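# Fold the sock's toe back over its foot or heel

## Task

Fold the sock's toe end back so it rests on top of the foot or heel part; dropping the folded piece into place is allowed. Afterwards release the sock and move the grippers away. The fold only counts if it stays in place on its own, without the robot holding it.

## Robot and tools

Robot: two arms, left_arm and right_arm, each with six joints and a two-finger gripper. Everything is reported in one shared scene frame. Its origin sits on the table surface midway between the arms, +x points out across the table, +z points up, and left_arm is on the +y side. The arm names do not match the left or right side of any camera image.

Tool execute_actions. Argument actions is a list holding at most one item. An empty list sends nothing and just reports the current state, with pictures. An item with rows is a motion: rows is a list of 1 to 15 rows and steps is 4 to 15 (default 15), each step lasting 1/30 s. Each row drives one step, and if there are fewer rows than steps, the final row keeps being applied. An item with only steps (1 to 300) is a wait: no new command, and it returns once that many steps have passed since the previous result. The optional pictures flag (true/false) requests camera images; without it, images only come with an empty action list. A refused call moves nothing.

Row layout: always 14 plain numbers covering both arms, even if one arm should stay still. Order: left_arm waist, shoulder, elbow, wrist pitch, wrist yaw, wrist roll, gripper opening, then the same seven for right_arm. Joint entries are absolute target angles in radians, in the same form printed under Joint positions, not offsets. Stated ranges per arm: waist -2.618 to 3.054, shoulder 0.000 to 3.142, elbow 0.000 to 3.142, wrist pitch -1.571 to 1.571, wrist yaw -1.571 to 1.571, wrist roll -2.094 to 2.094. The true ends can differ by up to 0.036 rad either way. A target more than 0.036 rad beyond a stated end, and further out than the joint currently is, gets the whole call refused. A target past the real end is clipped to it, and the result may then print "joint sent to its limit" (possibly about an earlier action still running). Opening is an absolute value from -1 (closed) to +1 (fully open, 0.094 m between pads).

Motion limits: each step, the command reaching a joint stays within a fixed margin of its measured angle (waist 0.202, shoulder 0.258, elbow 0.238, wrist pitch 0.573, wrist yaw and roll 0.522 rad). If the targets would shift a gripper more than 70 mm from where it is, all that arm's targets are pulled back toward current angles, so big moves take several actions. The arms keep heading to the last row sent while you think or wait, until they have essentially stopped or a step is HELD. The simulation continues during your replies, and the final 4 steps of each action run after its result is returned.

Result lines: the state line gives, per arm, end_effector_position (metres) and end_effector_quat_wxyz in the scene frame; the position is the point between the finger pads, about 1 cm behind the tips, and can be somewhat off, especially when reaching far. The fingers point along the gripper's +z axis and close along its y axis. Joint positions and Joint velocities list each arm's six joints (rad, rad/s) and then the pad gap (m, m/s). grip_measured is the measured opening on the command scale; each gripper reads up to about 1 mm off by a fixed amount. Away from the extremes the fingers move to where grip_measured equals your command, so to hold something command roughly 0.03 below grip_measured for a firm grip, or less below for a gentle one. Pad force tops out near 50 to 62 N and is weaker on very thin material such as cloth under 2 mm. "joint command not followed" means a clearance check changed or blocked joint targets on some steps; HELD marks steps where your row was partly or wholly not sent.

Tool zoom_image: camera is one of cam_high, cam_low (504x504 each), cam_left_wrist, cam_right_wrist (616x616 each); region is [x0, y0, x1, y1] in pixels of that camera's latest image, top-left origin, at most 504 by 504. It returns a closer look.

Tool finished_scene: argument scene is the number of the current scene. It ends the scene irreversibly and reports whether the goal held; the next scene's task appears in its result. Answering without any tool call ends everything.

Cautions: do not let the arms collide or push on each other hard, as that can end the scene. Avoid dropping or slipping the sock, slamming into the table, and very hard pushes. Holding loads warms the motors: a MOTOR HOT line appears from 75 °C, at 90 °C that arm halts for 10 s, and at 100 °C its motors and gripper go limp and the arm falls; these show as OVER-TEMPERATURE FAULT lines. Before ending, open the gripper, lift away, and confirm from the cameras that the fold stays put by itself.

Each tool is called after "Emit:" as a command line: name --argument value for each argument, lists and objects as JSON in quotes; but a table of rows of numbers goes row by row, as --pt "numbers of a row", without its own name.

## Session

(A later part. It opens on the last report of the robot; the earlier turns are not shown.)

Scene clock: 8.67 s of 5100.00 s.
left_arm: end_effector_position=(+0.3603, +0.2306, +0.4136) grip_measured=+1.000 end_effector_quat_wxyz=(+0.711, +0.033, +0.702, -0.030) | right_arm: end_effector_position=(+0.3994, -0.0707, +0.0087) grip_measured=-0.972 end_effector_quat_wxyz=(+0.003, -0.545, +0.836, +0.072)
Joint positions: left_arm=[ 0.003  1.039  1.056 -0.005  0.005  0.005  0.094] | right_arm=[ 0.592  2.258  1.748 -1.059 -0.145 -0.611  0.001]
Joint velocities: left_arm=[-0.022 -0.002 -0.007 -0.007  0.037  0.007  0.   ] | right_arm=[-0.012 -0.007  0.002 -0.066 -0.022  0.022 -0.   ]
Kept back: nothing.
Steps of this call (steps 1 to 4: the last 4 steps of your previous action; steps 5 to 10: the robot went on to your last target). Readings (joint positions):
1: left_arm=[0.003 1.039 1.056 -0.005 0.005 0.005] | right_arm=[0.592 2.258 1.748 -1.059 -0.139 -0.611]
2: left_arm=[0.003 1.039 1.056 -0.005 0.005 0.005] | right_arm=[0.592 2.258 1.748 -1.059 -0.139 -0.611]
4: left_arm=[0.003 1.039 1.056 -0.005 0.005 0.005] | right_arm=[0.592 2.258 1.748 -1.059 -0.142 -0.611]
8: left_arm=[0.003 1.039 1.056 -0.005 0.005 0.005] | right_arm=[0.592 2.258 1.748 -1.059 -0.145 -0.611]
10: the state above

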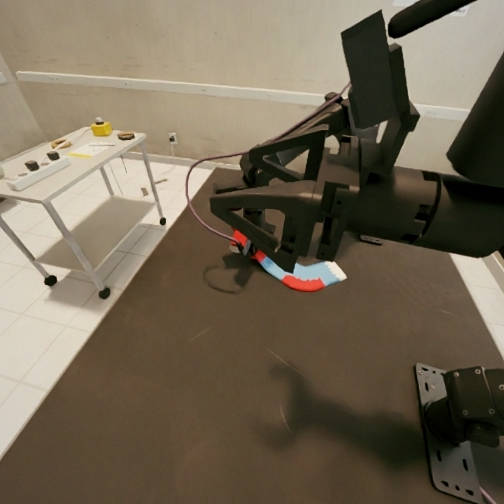

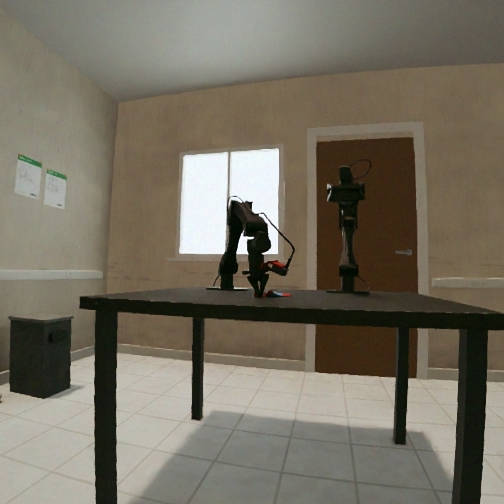

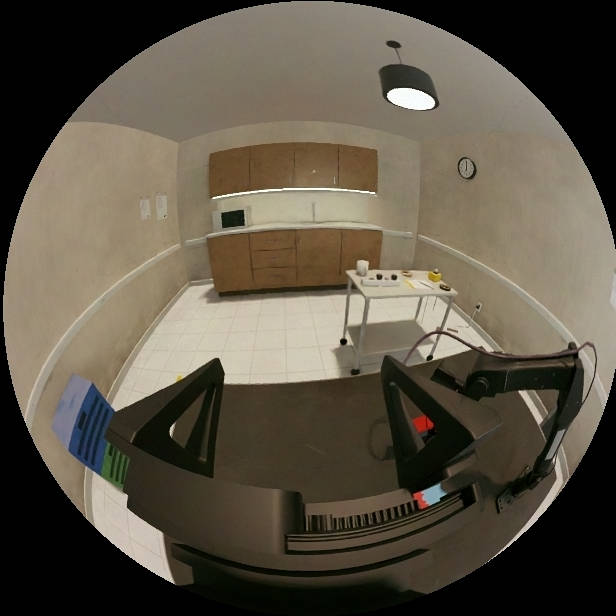

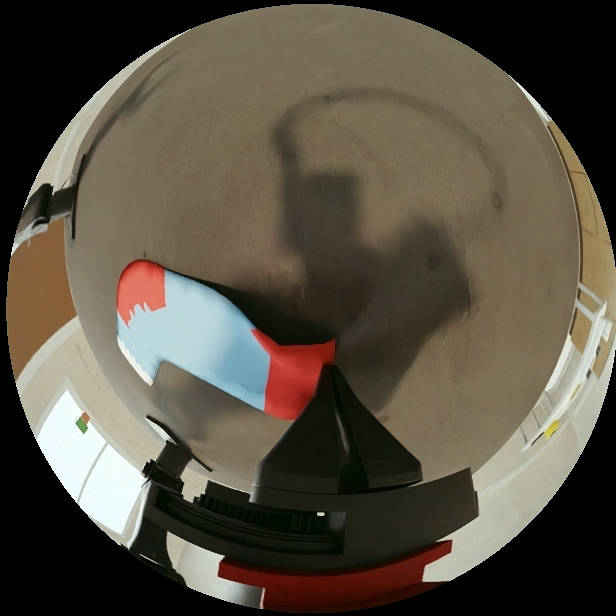

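Emit:
execute_actions --actions '[{"rows": [[0.003,1.039,1.056,0,0,0,1,0.591,2.25,1.745,-1.06,-0.15,-0.62,-1],[0.003,1.039,1.056,0,0,0,1,0.592,2.24,1.757,-1.068,-0.15,-0.62,-1],[0.003,1.039,1.056,0,0,0,1,0.593,2.232,1.767,-1.076,-0.15,-0.617,-1],[0.003,1.039,1.056,0,0,0,1,0.595,2.226,1.774,-1.084,-0.15,-0.614,-1],[0.003,1.039,1.056,0,0,0,1,0.597,2.22,1.779,-1.092,-0.15,-0.61,-1],[0.003,1.039,1.056,0,0,0,1,0.6,2.214,1.783,-1.1,-0.15,-0.606,-1],[0.003,1.039,1.056,0,0,0,1,0.603,2.208,1.787,-1.108,-0.15,-0.602,-1],[0.003,1.039,1.056,0,0,0,1,0.606,2.202,1.79,-1.116,-0.15,-0.598,-1],[0.003,1.039,1.056,0,0,0,1,0.609,2.196,1.793,-1.124,-0.15,-0.594,-1],[0.003,1.039,1.056,0,0,0,1,0.612,2.19,1.796,-1.132,-0.15,-0.59,-1],[0.003,1.039,1.056,0,0,0,1,0.616,2.185,1.799,-1.14,-0.15,-0.586,-1],[0.003,1.039,1.056,0,0,0,1,0.62,2.18,1.801,-1.148,-0.15,-0.582,-1],[0.003,1.039,1.056,0,0,0,1,0.624,2.175,1.803,-1.155,-0.15,-0.578,-1],[0.003,1.039,1.056,0,0,0,1,0.628,2.17,1.804,-1.161,-0.148,-0.574,-1],[0.003,1.039,1.056,0,0,0,1,0.633,2.164,1.805,-1.166,-0.145,-0.57,-1]]}]'

Emit:
execute_actions --actions '[{"rows": [[0.003,1.039,1.056,0,0,0,1,0.641,2.156,1.802,-1.168,-0.137,-0.562,-1],[0.003,1.039,1.056,0,0,0,1,0.65,2.148,1.797,-1.17,-0.128,-0.552,-1],[0.003,1.039,1.056,0,0,0,1,0.661,2.139,1.79,-1.171,-0.117,-0.54,-1],[0.003,1.039,1.056,0,0,0,1,0.672,2.13,1.782,-1.172,-0.106,-0.529,-1],[0.003,1.039,1.056,0,0,0,1,0.684,2.121,1.773,-1.173,-0.095,-0.517,-1],[0.003,1.039,1.056,0,0,0,1,0.695,2.112,1.764,-1.174,-0.084,-0.505,-1],[0.003,1.039,1.056,0,0,0,1,0.706,2.103,1.754,-1.175,-0.073,-0.494,-1],[0.003,1.039,1.056,0,0,0,1,0.718,2.094,1.744,-1.175,-0.062,-0.482,-1],[0.003,1.039,1.056,0,0,0,1,0.729,2.086,1.734,-1.175,-0.051,-0.47,-1],[0.003,1.039,1.056,0,0,0,1,0.74,2.077,1.724,-1.175,-0.04,-0.459,-1],[0.003,1.039,1.056,0,0,0,1,0.752,2.068,1.714,-1.175,-0.029,-0.447,-1],[0.003,1.039,1.056,0,0,0,1,0.763,2.059,1.704,-1.173,-0.018,-0.435,-1],[0.003,1.039,1.056,0,0,0,1,0.774,2.05,1.694,-1.17,-0.007,-0.423,-1],[0.003,1.039,1.056,0,0,0,1,0.786,2.042,1.684,-1.165,0.004,-0.412,-1],[0.003,1.039,1.056,0,0,0,1,0.797,2.033,1.674,-1.158,0.015,-0.40,-1]]}]' --pictures true

Emit:
execute_actions --actions '[{"rows": [[0.003,1.039,1.056,0,0,0,1,0.811,2.025,1.657,-1.146,0.028,-0.386,-1],[0.003,1.039,1.056,0,0,0,1,0.826,2.017,1.64,-1.132,0.042,-0.371,-1],[0.003,1.039,1.056,0,0,0,1,0.84,2.008,1.623,-1.118,0.055,-0.357,-1],[0.003,1.039,1.056,0,0,0,1,0.855,2.0,1.606,-1.104,0.068,-0.342,-1],[0.003,1.039,1.056,0,0,0,1,0.869,1.992,1.589,-1.089,0.082,-0.328,-1],[0.003,1.039,1.056,0,0,0,1,0.884,1.984,1.572,-1.075,0.095,-0.313,-1],[0.003,1.039,1.056,0,0,0,1,0.898,1.976,1.555,-1.061,0.108,-0.299,-1],[0.003,1.039,1.056,0,0,0,1,0.913,1.967,1.537,-1.047,0.122,-0.284,-1],[0.003,1.039,1.056,0,0,0,1,0.927,1.959,1.52,-1.032,0.135,-0.27,-1],[0.003,1.039,1.056,0,0,0,1,0.942,1.951,1.503,-1.018,0.148,-0.255,-1],[0.003,1.039,1.056,0,0,0,1,0.956,1.943,1.486,-1.004,0.162,-0.241,-1],[0.003,1.039,1.056,0,0,0,1,0.971,1.935,1.469,-0.99,0.175,-0.226,-1],[0.003,1.039,1.056,0,0,0,1,0.985,1.926,1.452,-0.975,0.188,-0.212,-1],[0.003,1.039,1.056,0,0,0,1,1.0,1.918,1.435,-0.961,0.202,-0.197,-1],[0.003,1.039,1.056,0,0,0,1,1.014,1.91,1.418,-0.947,0.215,-0.183,-1]]}]'

Emit:
execute_actions --actions '[{"rows": [[0.003,1.039,1.056,0,0,0,1,1.028,1.905,1.403,-0.93,0.225,-0.169,-1],[0.003,1.039,1.056,0,0,0,1,1.041,1.901,1.388,-0.913,0.234,-0.156,-1],[0.003,1.039,1.056,0,0,0,1,1.054,1.897,1.373,-0.896,0.243,-0.143,-1],[0.003,1.039,1.056,0,0,0,1,1.067,1.894,1.358,-0.88,0.252,-0.13,-1],[0.003,1.039,1.056,0,0,0,1,1.079,1.891,1.343,-0.864,0.26,-0.118,-1],[0.003,1.039,1.056,0,0,0,1,1.091,1.889,1.329,-0.849,0.269,-0.106,-1],[0.003,1.039,1.056,0,0,0,1,1.103,1.887,1.315,-0.834,0.277,-0.094,-1],[0.003,1.039,1.056,0,0,0,1,1.114,1.885,1.301,-0.82,0.285,-0.083,-1],[0.003,1.039,1.056,0,0,0,1,1.124,1.884,1.288,-0.807,0.292,-0.073,-1],[0.003,1.039,1.056,0,0,0,1,1.133,1.883,1.277,-0.795,0.298,-0.064,-1],[0.003,1.039,1.056,0,0,0,1,1.141,1.882,1.267,-0.785,0.304,-0.056,-1],[0.003,1.039,1.056,0,0,0,1,1.148,1.881,1.258,-0.776,0.308,-0.049,-1],[0.003,1.039,1.056,0,0,0,1,1.153,1.88,1.251,-0.769,0.312,-0.044,-1],[0.003,1.039,1.056,0,0,0,1,1.157,1.88,1.247,-0.765,0.314,-0.04,-1],[0.003,1.039,1.056,0,0,0,1,1.159,1.88,1.244,-0.762,0.316,-0.038,-1]]}]'

Emit:
execute_actions --actions '[{"steps": 14}]' --pictures true

Scene clock: 11.27 s of 5100.00 s.
left_arm: end_effector_position=(+0.3603, +0.2306, +0.4136) grip_measured=+1.000 end_effector_quat_wxyz=(+0.711, +0.033, +0.702, -0.030) | right_arm: end_effector_position=(+0.3942, -0.0712, +0.0190) grip_measured=-0.972 end_effector_quat_wxyz=(-0.002, -0.544, +0.836, +0.072)
Joint positions: left_arm=[ 0.003  1.039  1.056 -0.005  0.005  0.005  0.094] | right_arm=[ 0.598  2.238  1.756 -1.097 -0.144 -0.604  0.001]
Joint velocities: left_arm=[-0.007 -0.017 -0.002  0.022 -0.007  0.007  0.   ] | right_arm=[ 0.061 -0.115  0.105 -0.212  0.022  0.051  0.   ]
Steps of this call (steps 1 to 15: the robot went on to your last target; steps 16 to 67: nothing new was sent; steps 68 to 78: the first 11 steps of this action). Readings (joint positions):
68: left_arm=[0.003 1.039 1.056 -0.005 0.005 0.005] | right_arm=[0.592 2.258 1.748 -1.060 -0.145 -0.611]
69: left_arm=[0.003 1.039 1.056 -0.005 0.005 0.005] | right_arm=[0.592 2.257 1.748 -1.060 -0.145 -0.611]
71: left_arm=[0.003 1.039 1.056 -0.005 0.005 0.005] | right_arm=[0.592 2.254 1.748 -1.061 -0.145 -0.611]
75: left_arm=[0.003 1.039 1.056 -0.005 0.005 0.005] | right_arm=[0.593 2.247 1.748 -1.074 -0.145 -0.610]
78: the state above

Scene clock: 11.77 s of 5100.00 s.
left_arm: end_effector_position=(+0.3603, +0.2306, +0.4136) grip_measured=+1.000 end_effector_quat_wxyz=(+0.711, +0.033, +0.702, -0.030) | right_arm: end_effector_position=(+0.3614, -0.0451, +0.0627) grip_measured=-0.972 end_effector_quat_wxyz=(+0.017, -0.556, +0.830, +0.035)
Joint positions: left_arm=[ 0.003  1.039  1.056 -0.005  0.005  0.005  0.094] | right_arm=[ 0.726  2.117  1.743 -1.157 -0.067 -0.501  0.001]
Joint velocities: left_arm=[ 0.002  0.007 -0.007 -0.037 -0.051 -0.022  0.   ] | right_arm=[ 0.339 -0.305 -0.3   -0.037  0.212  0.271 -0.001]
Steps of this call (steps 1 to 4: the last 4 steps of your previous action; steps 5 to 15: the first 11 steps of this action). Readings (joint positions):
5: left_arm=[0.003 1.039 1.056 -0.005 0.005 0.005] | right_arm=[0.620 2.208 1.767 -1.131 -0.141 -0.588]
6: left_arm=[0.003 1.039 1.056 -0.005 0.005 0.005] | right_arm=[0.626 2.201 1.767 -1.137 -0.137 -0.583]
8: left_arm=[0.003 1.039 1.056 -0.005 0.005 0.005] | right_arm=[0.642 2.185 1.767 -1.146 -0.126 -0.569]
12: left_arm=[0.003 1.039 1.056 -0.005 0.005 0.005] | right_arm=[0.687 2.150 1.765 -1.156 -0.094 -0.532]
15: the state above

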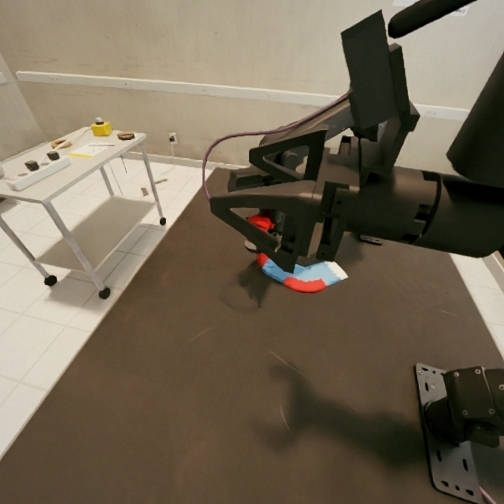

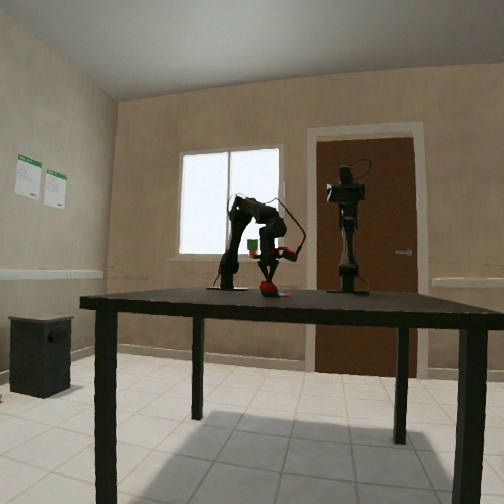

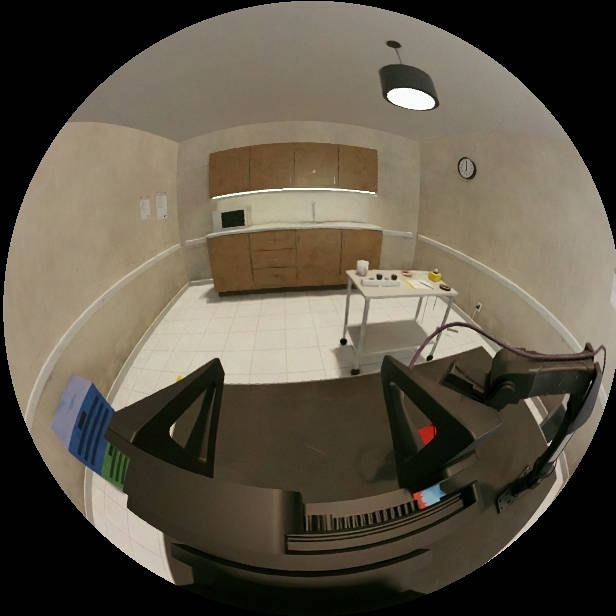

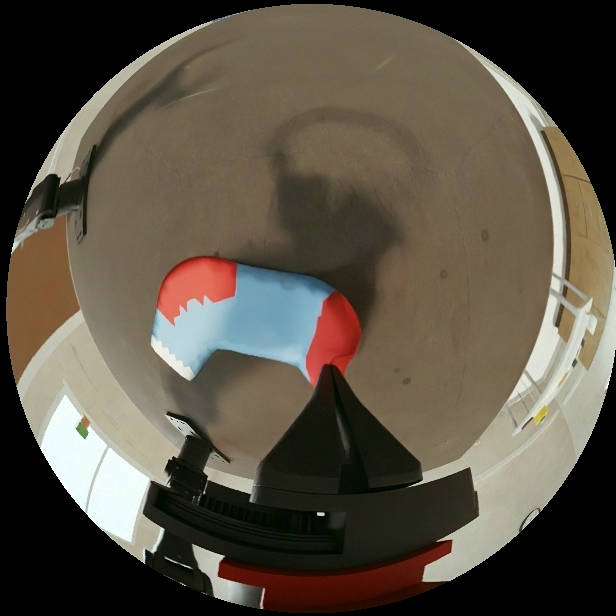

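Scene clock: 12.27 s of 5100.00 s.
left_arm: end_effector_position=(+0.3603, +0.2306, +0.4136) grip_measured=+1.000 end_effector_quat_wxyz=(+0.711, +0.033, +0.702, -0.030) | right_arm: end_effector_position=(+0.3012, -0.0360, +0.0539) grip_measured=-0.972 end_effector_quat_wxyz=(+0.025, -0.559, +0.828, -0.047)
Joint positions: left_arm=[ 0.003  1.039  1.056 -0.005  0.005  0.005  0.094] | right_arm=[ 0.925  1.995  1.524 -1.077  0.105 -0.311  0.001]
Joint velocities: left_arm=[-0.007  0.002 -0.007 -0.007 -0.037  0.022  0.   ] | right_arm=[ 0.422 -0.217 -0.505  0.374  0.432  0.432 -0.001]
Steps of this call (steps 1 to 4: the last 4 steps of your previous action; steps 5 to 15: the first 11 steps of this action). Readings (joint positions):
5: left_arm=[0.003 1.039 1.056 -0.005 0.005 0.005] | right_arm=[0.784 2.074 1.691 -1.158 -0.018 -0.446]
6: left_arm=[0.003 1.039 1.056 -0.005 0.005 0.005] | right_arm=[0.795 2.066 1.677 -1.156 -0.006 -0.433]
8: left_arm=[0.003 1.039 1.056 -0.005 0.005 0.005] | right_arm=[0.821 2.049 1.645 -1.147 0.018 -0.407]
12: left_arm=[0.003 1.039 1.056 -0.005 0.005 0.005] | right_arm=[0.879 2.018 1.576 -1.112 0.068 -0.353]
15: the state above

Scene clock: 12.77 s of 5100.00 s.
left_arm: end_effector_position=(+0.3603, +0.2306, +0.4136) grip_measured=+1.000 end_effector_quat_wxyz=(+0.711, +0.033, +0.702, -0.030) | right_arm: end_effector_position=(+0.2590, -0.0184, +0.0308) grip_measured=-0.972 end_effector_quat_wxyz=(+0.097, -0.549, +0.825, -0.097)
Joint positions: left_arm=[ 0.003  1.039  1.056 -0.005  0.005  0.005  0.094] | right_arm=[ 1.12   1.92   1.296 -0.863  0.263 -0.114  0.001]
Joint velocities: left_arm=[ 0.007 -0.007  0.012  0.037 -0.022  0.066  0.   ] | right_arm=[ 0.271 -0.002 -0.354  0.403  0.256  0.315  0.   ]
Steps of this call (steps 1 to 4: the last 4 steps of your previous action; steps 5 to 15: the first 11 steps of this action). Readings (joint positions):
5: left_arm=[0.003 1.039 1.056 -0.005 0.005 0.005] | right_arm=[0.997 1.954 1.439 -1.011 0.168 -0.240]
6: left_arm=[0.003 1.039 1.056 -0.005 0.005 0.005] | right_arm=[1.011 1.947 1.423 -0.998 0.180 -0.227]
8: left_arm=[0.003 1.039 1.056 -0.005 0.005 0.005] | right_arm=[1.038 1.935 1.394 -0.968 0.202 -0.199]
12: left_arm=[0.003 1.039 1.056 -0.005 0.005 0.005] | right_arm=[1.088 1.922 1.336 -0.905 0.239 -0.148]
15: the state above

Scene clock: 13.23 s of 5100.00 s.
left_arm: end_effector_position=(+0.3603, +0.2306, +0.4136) grip_measured=+1.000 end_effector_quat_wxyz=(+0.711, +0.033, +0.702, -0.030) | right_arm: end_effector_position=(+0.2555, -0.0122, +0.0231) grip_measured=-0.972 end_effector_quat_wxyz=(+0.123, -0.534, +0.830, -0.103)
Joint positions: left_arm=[ 0.003  1.039  1.056 -0.005  0.005  0.005  0.094] | right_arm=[ 1.155  1.92   1.252 -0.791  0.303 -0.054  0.001]
Joint velocities: left_arm=[-0.012  0.012 -0.017  0.007  0.037 -0.022  0.   ] | right_arm=[-0.007  0.012 -0.007  0.022 -0.037  0.022 -0.   ]
Kept back: nothing.
Steps of this call (steps 1 to 4: the last 4 steps of your previous action; steps 5 to 14: the robot went on to your last target). Readings (joint positions):
1: left_arm=[0.003 1.039 1.056 -0.005 0.005 0.005] | right_arm=[1.129 1.920 1.284 -0.851 0.270 -0.104]
2: left_arm=[0.003 1.039 1.056 -0.005 0.005 0.005] | right_arm=[1.137 1.920 1.274 -0.840 0.276 -0.095]
4: left_arm=[0.003 1.039 1.056 -0.005 0.005 0.005] | right_arm=[1.149 1.920 1.259 -0.823 0.285 -0.080]
8: left_arm=[0.003 1.039 1.056 -0.005 0.005 0.005] | right_arm=[1.155 1.920 1.252 -0.805 0.296 -0.063]
14: the state above

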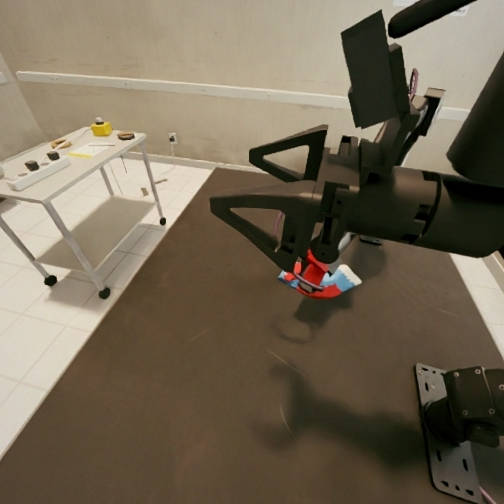

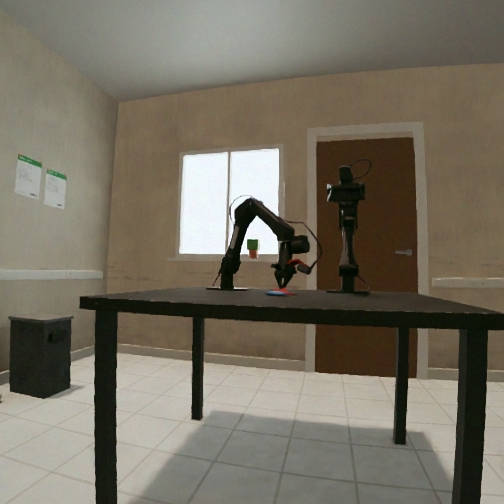

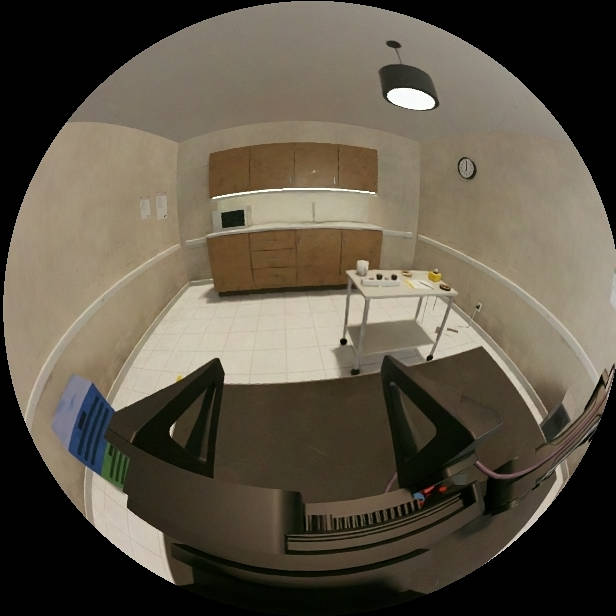

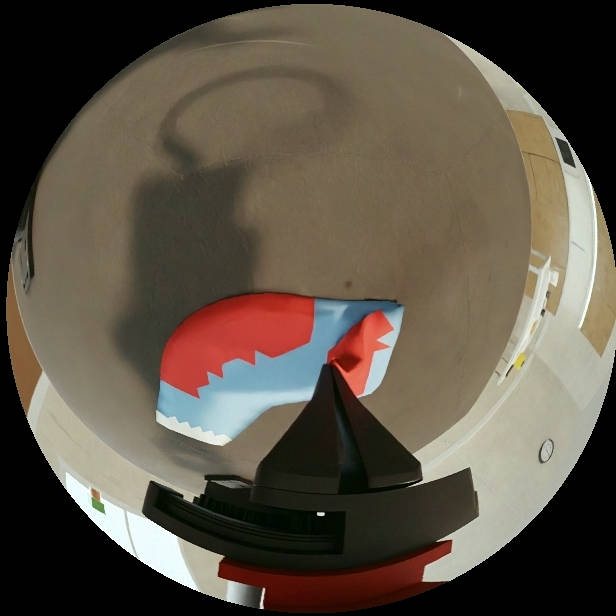

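Emit:
zoom_image --camera "cam_right_wrist" --region '[230, 270, 430, 420]'

Emit:
zoom_image --camera "cam_low" --region '[250, 255, 320, 305]'

Emit:
zoom_image --camera "cam_high" --region '[260, 240, 380, 320]'

Region (230, 270, 430, 420) of cam_right_wrist's 616x616 image, scaled by 2.520, with more detail than that image has; it fills the top 378 rows of this view, and the rest is white.

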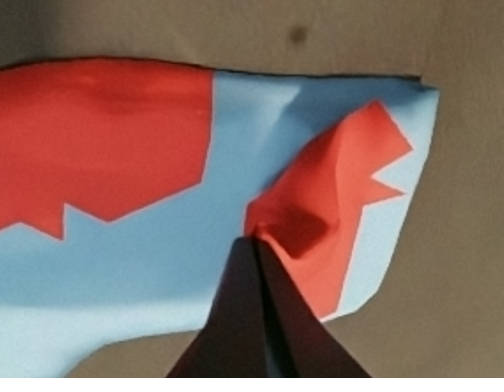

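Region (250, 255, 320, 305) of cam_low's 504x504 image, scaled by 7.200, with more detail than that image has; it fills the top 360 rows of this view, and the rest is white.

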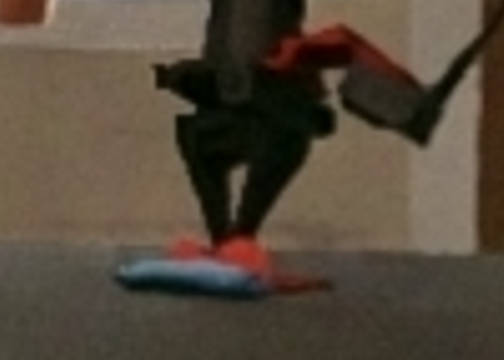

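Region (260, 240, 380, 320) of cam_high's 504x504 image, scaled by 4.200, with more detail than that image has.

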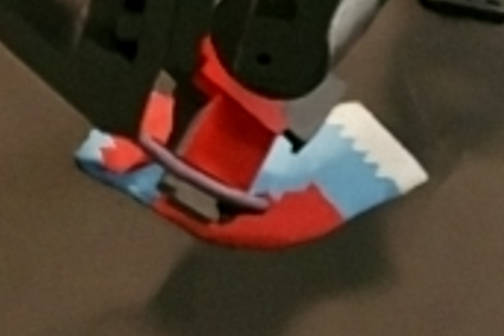

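Emit:
execute_actions --actions '[{"rows": [[0.003,1.039,1.056,0,0,0,1,1.155,1.88,1.27,-0.79,0.305,-0.05,-1],[0.003,1.039,1.056,0,0,0,1,1.15,1.879,1.29,-0.815,0.295,-0.06,-1],[0.003,1.039,1.056,0,0,0,1,1.143,1.878,1.312,-0.842,0.284,-0.072,-1],[0.003,1.039,1.056,0,0,0,1,1.135,1.877,1.337,-0.871,0.271,-0.085,-1],[0.003,1.039,1.056,0,0,0,1,1.126,1.876,1.363,-0.901,0.257,-0.099,-1],[0.003,1.039,1.056,0,0,0,1,1.117,1.875,1.39,-0.932,0.243,-0.113,-1],[0.003,1.039,1.056,0,0,0,1,1.107,1.875,1.417,-0.963,0.228,-0.128,-1],[0.003,1.039,1.056,0,0,0,1,1.097,1.874,1.444,-0.995,0.214,-0.142,-1],[0.003,1.039,1.056,0,0,0,1,1.088,1.873,1.471,-1.026,0.199,-0.156,-1],[0.003,1.039,1.056,0,0,0,1,1.078,1.873,1.497,-1.057,0.185,-0.17,-1],[0.003,1.039,1.056,0,0,0,1,1.069,1.872,1.522,-1.086,0.172,-0.184,-1],[0.003,1.039,1.056,0,0,0,1,1.061,1.871,1.545,-1.113,0.159,-0.196,-1],[0.003,1.039,1.056,0,0,0,1,1.054,1.871,1.565,-1.136,0.148,-0.207,-1],[0.003,1.039,1.056,0,0,0,1,1.048,1.87,1.58,-1.154,0.14,-0.215,-1],[0.003,1.039,1.056,0,0,0,1,1.045,1.87,1.59,-1.165,0.135,-0.22,-1]]}]'

Emit:
execute_actions --actions '[{"steps": 14}]' --pictures true

Scene clock: 20.10 s of 5100.00 s.
left_arm: end_effector_position=(+0.3603, +0.2306, +0.4136) grip_measured=+1.000 end_effector_quat_wxyz=(+0.711, +0.033, +0.702, -0.030) | right_arm: end_effector_position=(+0.2715, -0.0015, +0.0672) grip_measured=-0.972 end_effector_quat_wxyz=(+0.107, -0.543, +0.830, -0.071)
Joint positions: left_arm=[ 0.003  1.039  1.056 -0.005  0.005  0.005  0.094] | right_arm=[ 1.095  1.915  1.443 -0.969  0.224 -0.127  0.001]
Joint velocities: left_arm=[ 0.007 -0.017  0.002  0.007 -0.007 -0.095  0.   ] | right_arm=[-0.31  -0.071  0.823 -0.755 -0.388 -0.374 -0.001]
Steps of this call (steps 1 to 30: the robot went on to your last target; steps 31 to 120: nothing new was sent; then 2.50 s passed at rest; steps 121 to 131: the first 11 steps of this action). Readings (joint positions):
121: left_arm=[0.003 1.039 1.056 -0.005 0.005 0.005] | right_arm=[1.155 1.920 1.252 -0.788 0.305 -0.051]
122: left_arm=[0.003 1.039 1.056 -0.005 0.005 0.005] | right_arm=[1.155 1.920 1.252 -0.789 0.304 -0.051]
124: left_arm=[0.003 1.039 1.056 -0.005 0.005 0.005] | right_arm=[1.153 1.920 1.265 -0.815 0.295 -0.059]
128: left_arm=[0.003 1.039 1.056 -0.005 0.005 0.005] | right_arm=[1.127 1.920 1.357 -0.902 0.258 -0.093]
131: the state above

Scene clock: 20.57 s of 5100.00 s.
left_arm: end_effector_position=(+0.3603, +0.2306, +0.4136) grip_measured=+1.000 end_effector_quat_wxyz=(+0.711, +0.033, +0.702, -0.030) | right_arm: end_effector_position=(+0.2699, -0.0131, +0.1008) grip_measured=-0.972 end_effector_quat_wxyz=(+0.070, -0.563, +0.822, -0.050)
Joint positions: left_arm=[ 0.003  1.039  1.056 -0.005  0.005  0.005  0.094] | right_arm=[ 1.047  1.892  1.561 -1.149  0.146 -0.209  0.001]
Joint velocities: left_arm=[ 0.002 -0.007 -0.007  0.037  0.037  0.022  0.   ] | right_arm=[-0.017 -0.002  0.012 -0.081  0.007 -0.037  0.001]
Kept back: nothing.
Steps of this call (steps 1 to 4: the last 4 steps of your previous action; steps 5 to 14: the robot went on to your last target). Readings (joint positions):
1: left_arm=[0.003 1.039 1.056 -0.005 0.005 0.005] | right_arm=[1.084 1.913 1.470 -0.993 0.213 -0.139]
2: left_arm=[0.003 1.039 1.056 -0.005 0.005 0.005] | right_arm=[1.074 1.910 1.495 -1.016 0.202 -0.151]
4: left_arm=[0.003 1.039 1.056 -0.005 0.005 0.005] | right_arm=[1.058 1.903 1.536 -1.060 0.183 -0.172]
8: left_arm=[0.003 1.039 1.056 -0.005 0.005 0.005] | right_arm=[1.047 1.892 1.561 -1.111 0.161 -0.196]
14: the state above

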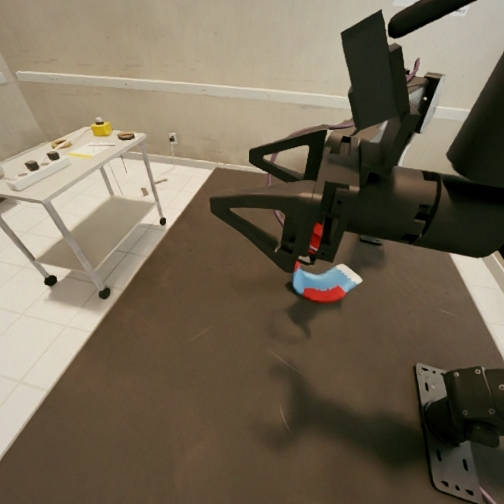

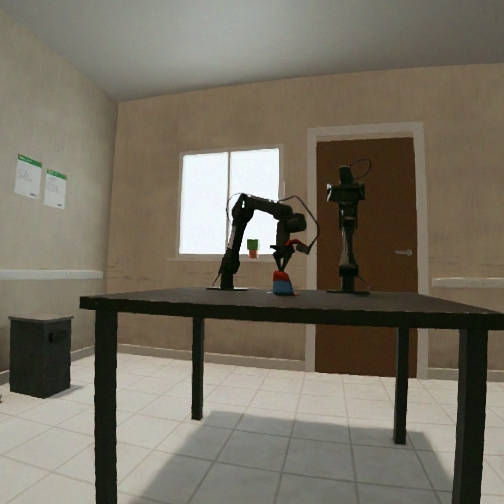

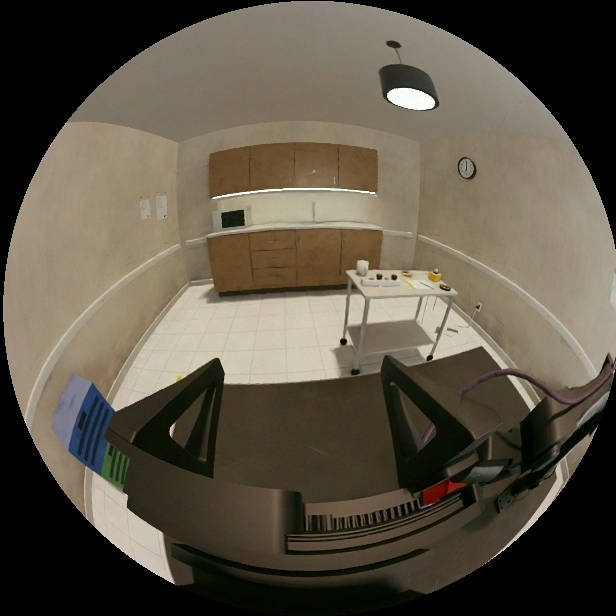

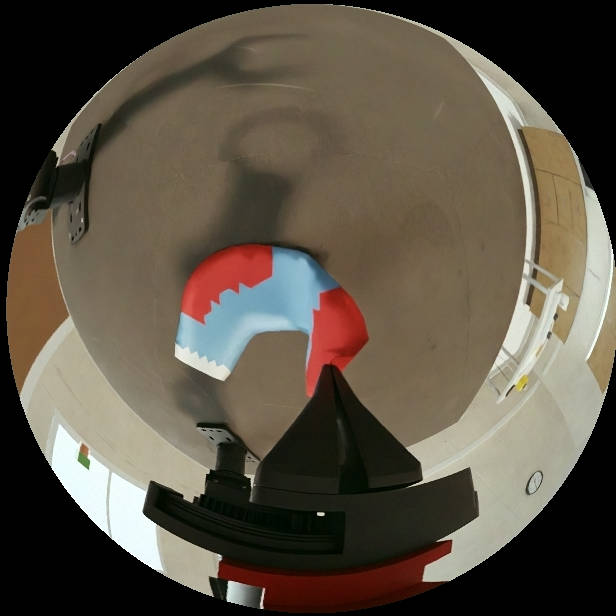

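Emit:
execute_actions --actions '[{"rows": [[0.003,1.039,1.056,0,0,0,1,1.05,1.866,1.565,-1.145,0.145,-0.21,-1],[0.003,1.039,1.056,0,0,0,1,1.059,1.86,1.553,-1.134,0.151,-0.203,-1],[0.003,1.039,1.056,0,0,0,1,1.07,1.853,1.539,-1.121,0.158,-0.194,-1],[0.003,1.039,1.056,0,0,0,1,1.083,1.846,1.523,-1.106,0.167,-0.184,-1],[0.003,1.039,1.056,0,0,0,1,1.097,1.839,1.505,-1.09,0.176,-0.173,-1],[0.003,1.039,1.056,0,0,0,1,1.111,1.832,1.486,-1.074,0.185,-0.163,-1],[0.003,1.039,1.056,0,0,0,1,1.125,1.825,1.467,-1.057,0.194,-0.152,-1],[0.003,1.039,1.056,0,0,0,1,1.139,1.819,1.447,-1.04,0.203,-0.142,-1],[0.003,1.039,1.056,0,0,0,1,1.153,1.813,1.427,-1.023,0.212,-0.131,-1],[0.003,1.039,1.056,0,0,0,1,1.167,1.807,1.407,-1.006,0.221,-0.121,-1],[0.003,1.039,1.056,0,0,0,1,1.18,1.802,1.386,-0.989,0.23,-0.11,-1],[0.003,1.039,1.056,0,0,0,1,1.193,1.797,1.365,-0.972,0.239,-0.1,-1],[0.003,1.039,1.056,0,0,0,1,1.206,1.793,1.344,-0.955,0.248,-0.09,-1],[0.003,1.039,1.056,0,0,0,1,1.219,1.79,1.323,-0.937,0.257,-0.08,-1],[0.003,1.039,1.056,0,0,0,1,1.232,1.788,1.303,-0.92,0.265,-0.07,-1]]}]'

Emit:
execute_actions --actions '[{"rows": [[0.003,1.039,1.056,0,0,0,1,1.242,1.788,1.286,-0.9,0.271,-0.063,-1],[0.003,1.039,1.056,0,0,0,1,1.251,1.789,1.27,-0.88,0.277,-0.056,-1],[0.003,1.039,1.056,0,0,0,1,1.26,1.79,1.254,-0.86,0.282,-0.05,-1],[0.003,1.039,1.056,0,0,0,1,1.268,1.792,1.239,-0.841,0.287,-0.044,-1],[0.003,1.039,1.056,0,0,0,1,1.275,1.794,1.224,-0.822,0.291,-0.039,-1],[0.003,1.039,1.056,0,0,0,1,1.282,1.796,1.21,-0.804,0.295,-0.034,-1],[0.003,1.039,1.056,0,0,0,1,1.288,1.798,1.197,-0.787,0.299,-0.029,-1],[0.003,1.039,1.056,0,0,0,1,1.294,1.80,1.185,-0.771,0.303,-0.025,-1],[0.003,1.039,1.056,0,0,0,1,1.299,1.802,1.174,-0.757,0.306,-0.021,-1],[0.003,1.039,1.056,0,0,0,1,1.303,1.804,1.164,-0.745,0.309,-0.018,-1],[0.003,1.039,1.056,0,0,0,1,1.307,1.806,1.155,-0.734,0.311,-0.015,-1],[0.003,1.039,1.056,0,0,0,1,1.31,1.807,1.148,-0.725,0.313,-0.013,-1],[0.003,1.039,1.056,0,0,0,1,1.312,1.808,1.143,-0.718,0.314,-0.011,-1],[0.003,1.039,1.056,0,0,0,1,1.313,1.809,1.139,-0.714,0.315,-0.01,-1],[0.003,1.039,1.056,0,0,0,1,1.314,1.81,1.137,-0.712,0.315,-0.01,-1]]}]'

Emit:
execute_actions --actions '[{"steps": 12}]' --pictures true

Scene clock: 23.17 s of 5100.00 s.
left_arm: end_effector_position=(+0.3603, +0.2306, +0.4136) grip_measured=+1.000 end_effector_quat_wxyz=(+0.711, +0.033, +0.702, -0.030) | right_arm: end_effector_position=(+0.2378, -0.0092, +0.0845) grip_measured=-0.972 end_effector_quat_wxyz=(+0.082, -0.583, +0.806, -0.066)
Joint positions: left_arm=[ 0.003  1.039  1.056 -0.005  0.005  0.005  0.094] | right_arm=[ 1.149  1.846  1.431 -1.068  0.193 -0.159  0.001]
Joint velocities: left_arm=[-0.012 -0.002 -0.012 -0.095 -0.051 -0.051  0.   ] | right_arm=[ 0.462 -0.178 -0.593  0.374  0.198  0.242  0.001]
Steps of this call (steps 1 to 30: the robot went on to your last target; steps 31 to 67: nothing new was sent; steps 68 to 78: the first 11 steps of this action). Readings (joint positions):
68: left_arm=[0.003 1.039 1.056 -0.005 0.005 0.005] | right_arm=[1.047 1.892 1.561 -1.158 0.142 -0.213]
69: left_arm=[0.003 1.039 1.056 -0.005 0.005 0.005] | right_arm=[1.047 1.892 1.561 -1.158 0.143 -0.213]
71: left_arm=[0.003 1.039 1.056 -0.005 0.005 0.005] | right_arm=[1.053 1.889 1.553 -1.148 0.149 -0.209]
75: left_arm=[0.003 1.039 1.056 -0.005 0.005 0.005] | right_arm=[1.100 1.865 1.490 -1.106 0.174 -0.184]
78: the state above

Scene clock: 23.67 s of 5100.00 s.
left_arm: end_effector_position=(+0.3603, +0.2306, +0.4136) grip_measured=+1.000 end_effector_quat_wxyz=(+0.711, +0.033, +0.702, -0.030) | right_arm: end_effector_position=(+0.2008, -0.0072, +0.0352) grip_measured=-0.972 end_effector_quat_wxyz=(+0.122, -0.590, +0.794, -0.087)
Joint positions: left_arm=[ 0.003  1.039  1.056 -0.005  0.005  0.005  0.094] | right_arm=[ 1.293  1.823  1.18  -0.823  0.283 -0.048  0.001]
Joint velocities: left_arm=[ 0.012 -0.012  0.007  0.007  0.007 -0.007  0.   ] | right_arm=[ 0.115 -0.012 -0.315  0.359  0.125  0.154 -0.   ]
Steps of this call (steps 1 to 4: the last 4 steps of your previous action; steps 5 to 15: the first 11 steps of this action). Readings (joint positions):
5: left_arm=[0.003 1.039 1.056 -0.005 0.005 0.005] | right_arm=[1.218 1.825 1.327 -0.992 0.229 -0.114]
6: left_arm=[0.003 1.039 1.056 -0.005 0.005 0.005] | right_arm=[1.229 1.823 1.309 -0.977 0.236 -0.105]
8: left_arm=[0.003 1.039 1.056 -0.005 0.005 0.005] | right_arm=[1.248 1.823 1.274 -0.942 0.249 -0.089]
12: left_arm=[0.003 1.039 1.056 -0.005 0.005 0.005] | right_arm=[1.278 1.823 1.214 -0.871 0.270 -0.063]
15: the state above

Scene clock: 24.07 s of 5100.00 s.
left_arm: end_effector_position=(+0.3603, +0.2306, +0.4136) grip_measured=+1.000 end_effector_quat_wxyz=(+0.711, +0.033, +0.702, -0.030) | right_arm: end_effector_position=(+0.2017, +0.0009, +0.0298) grip_measured=-0.972 end_effector_quat_wxyz=(+0.147, -0.581, +0.796, -0.079)
Joint positions: left_arm=[ 0.003  1.039  1.056 -0.005  0.005  0.005  0.094] | right_arm=[ 1.307  1.823  1.146 -0.743  0.302 -0.025  0.001]
Joint velocities: left_arm=[-0.012  0.002  0.007  0.022 -0.007  0.051  0.   ] | right_arm=[ 0.002  0.002  0.007  0.168 -0.007 -0.007  0.   ]
Kept back: nothing.
Steps of this call (steps 1 to 4: the last 4 steps of your previous action; steps 5 to 12: the robot went on to your last target). Readings (joint positions):
1: left_arm=[0.003 1.039 1.056 -0.005 0.005 0.005] | right_arm=[1.297 1.823 1.170 -0.809 0.287 -0.043]
2: left_arm=[0.003 1.039 1.056 -0.005 0.005 0.005] | right_arm=[1.301 1.823 1.162 -0.797 0.290 -0.040]
4: left_arm=[0.003 1.039 1.056 -0.005 0.005 0.005] | right_arm=[1.305 1.823 1.151 -0.778 0.294 -0.034]
8: left_arm=[0.003 1.039 1.056 -0.005 0.005 0.005] | right_arm=[1.307 1.823 1.146 -0.755 0.299 -0.027]
12: the state above

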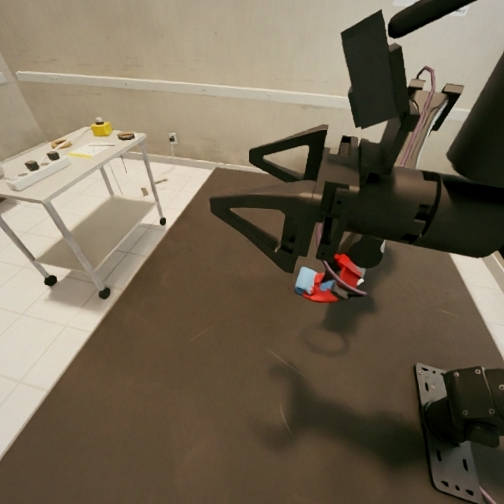

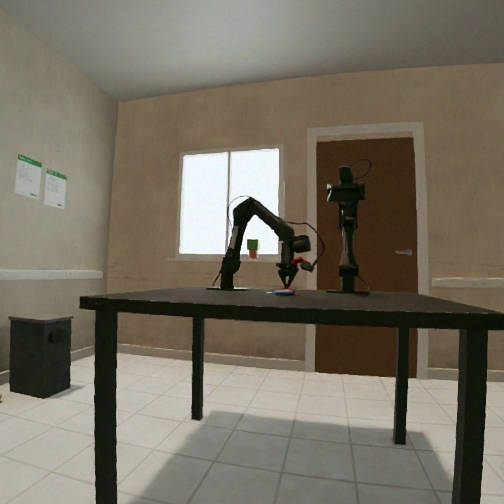

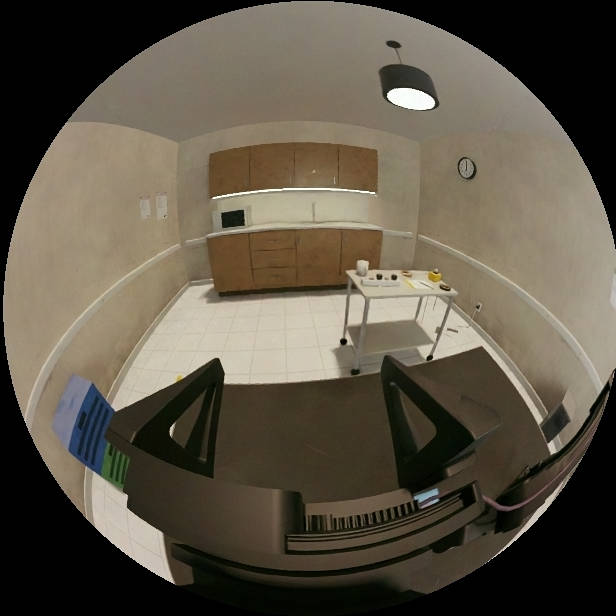

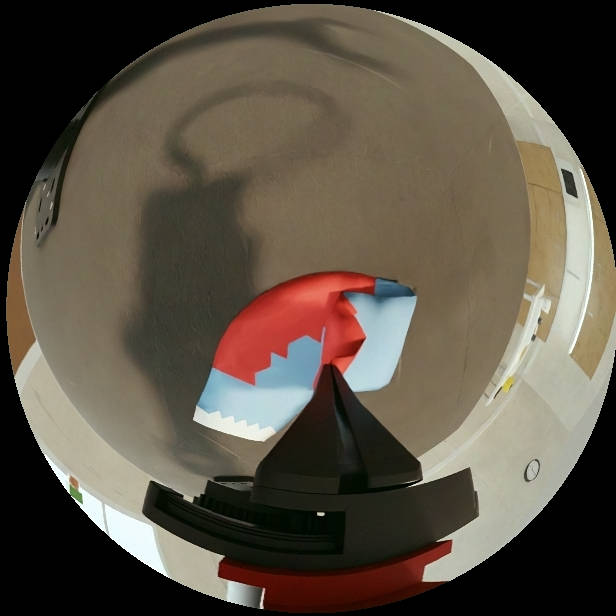

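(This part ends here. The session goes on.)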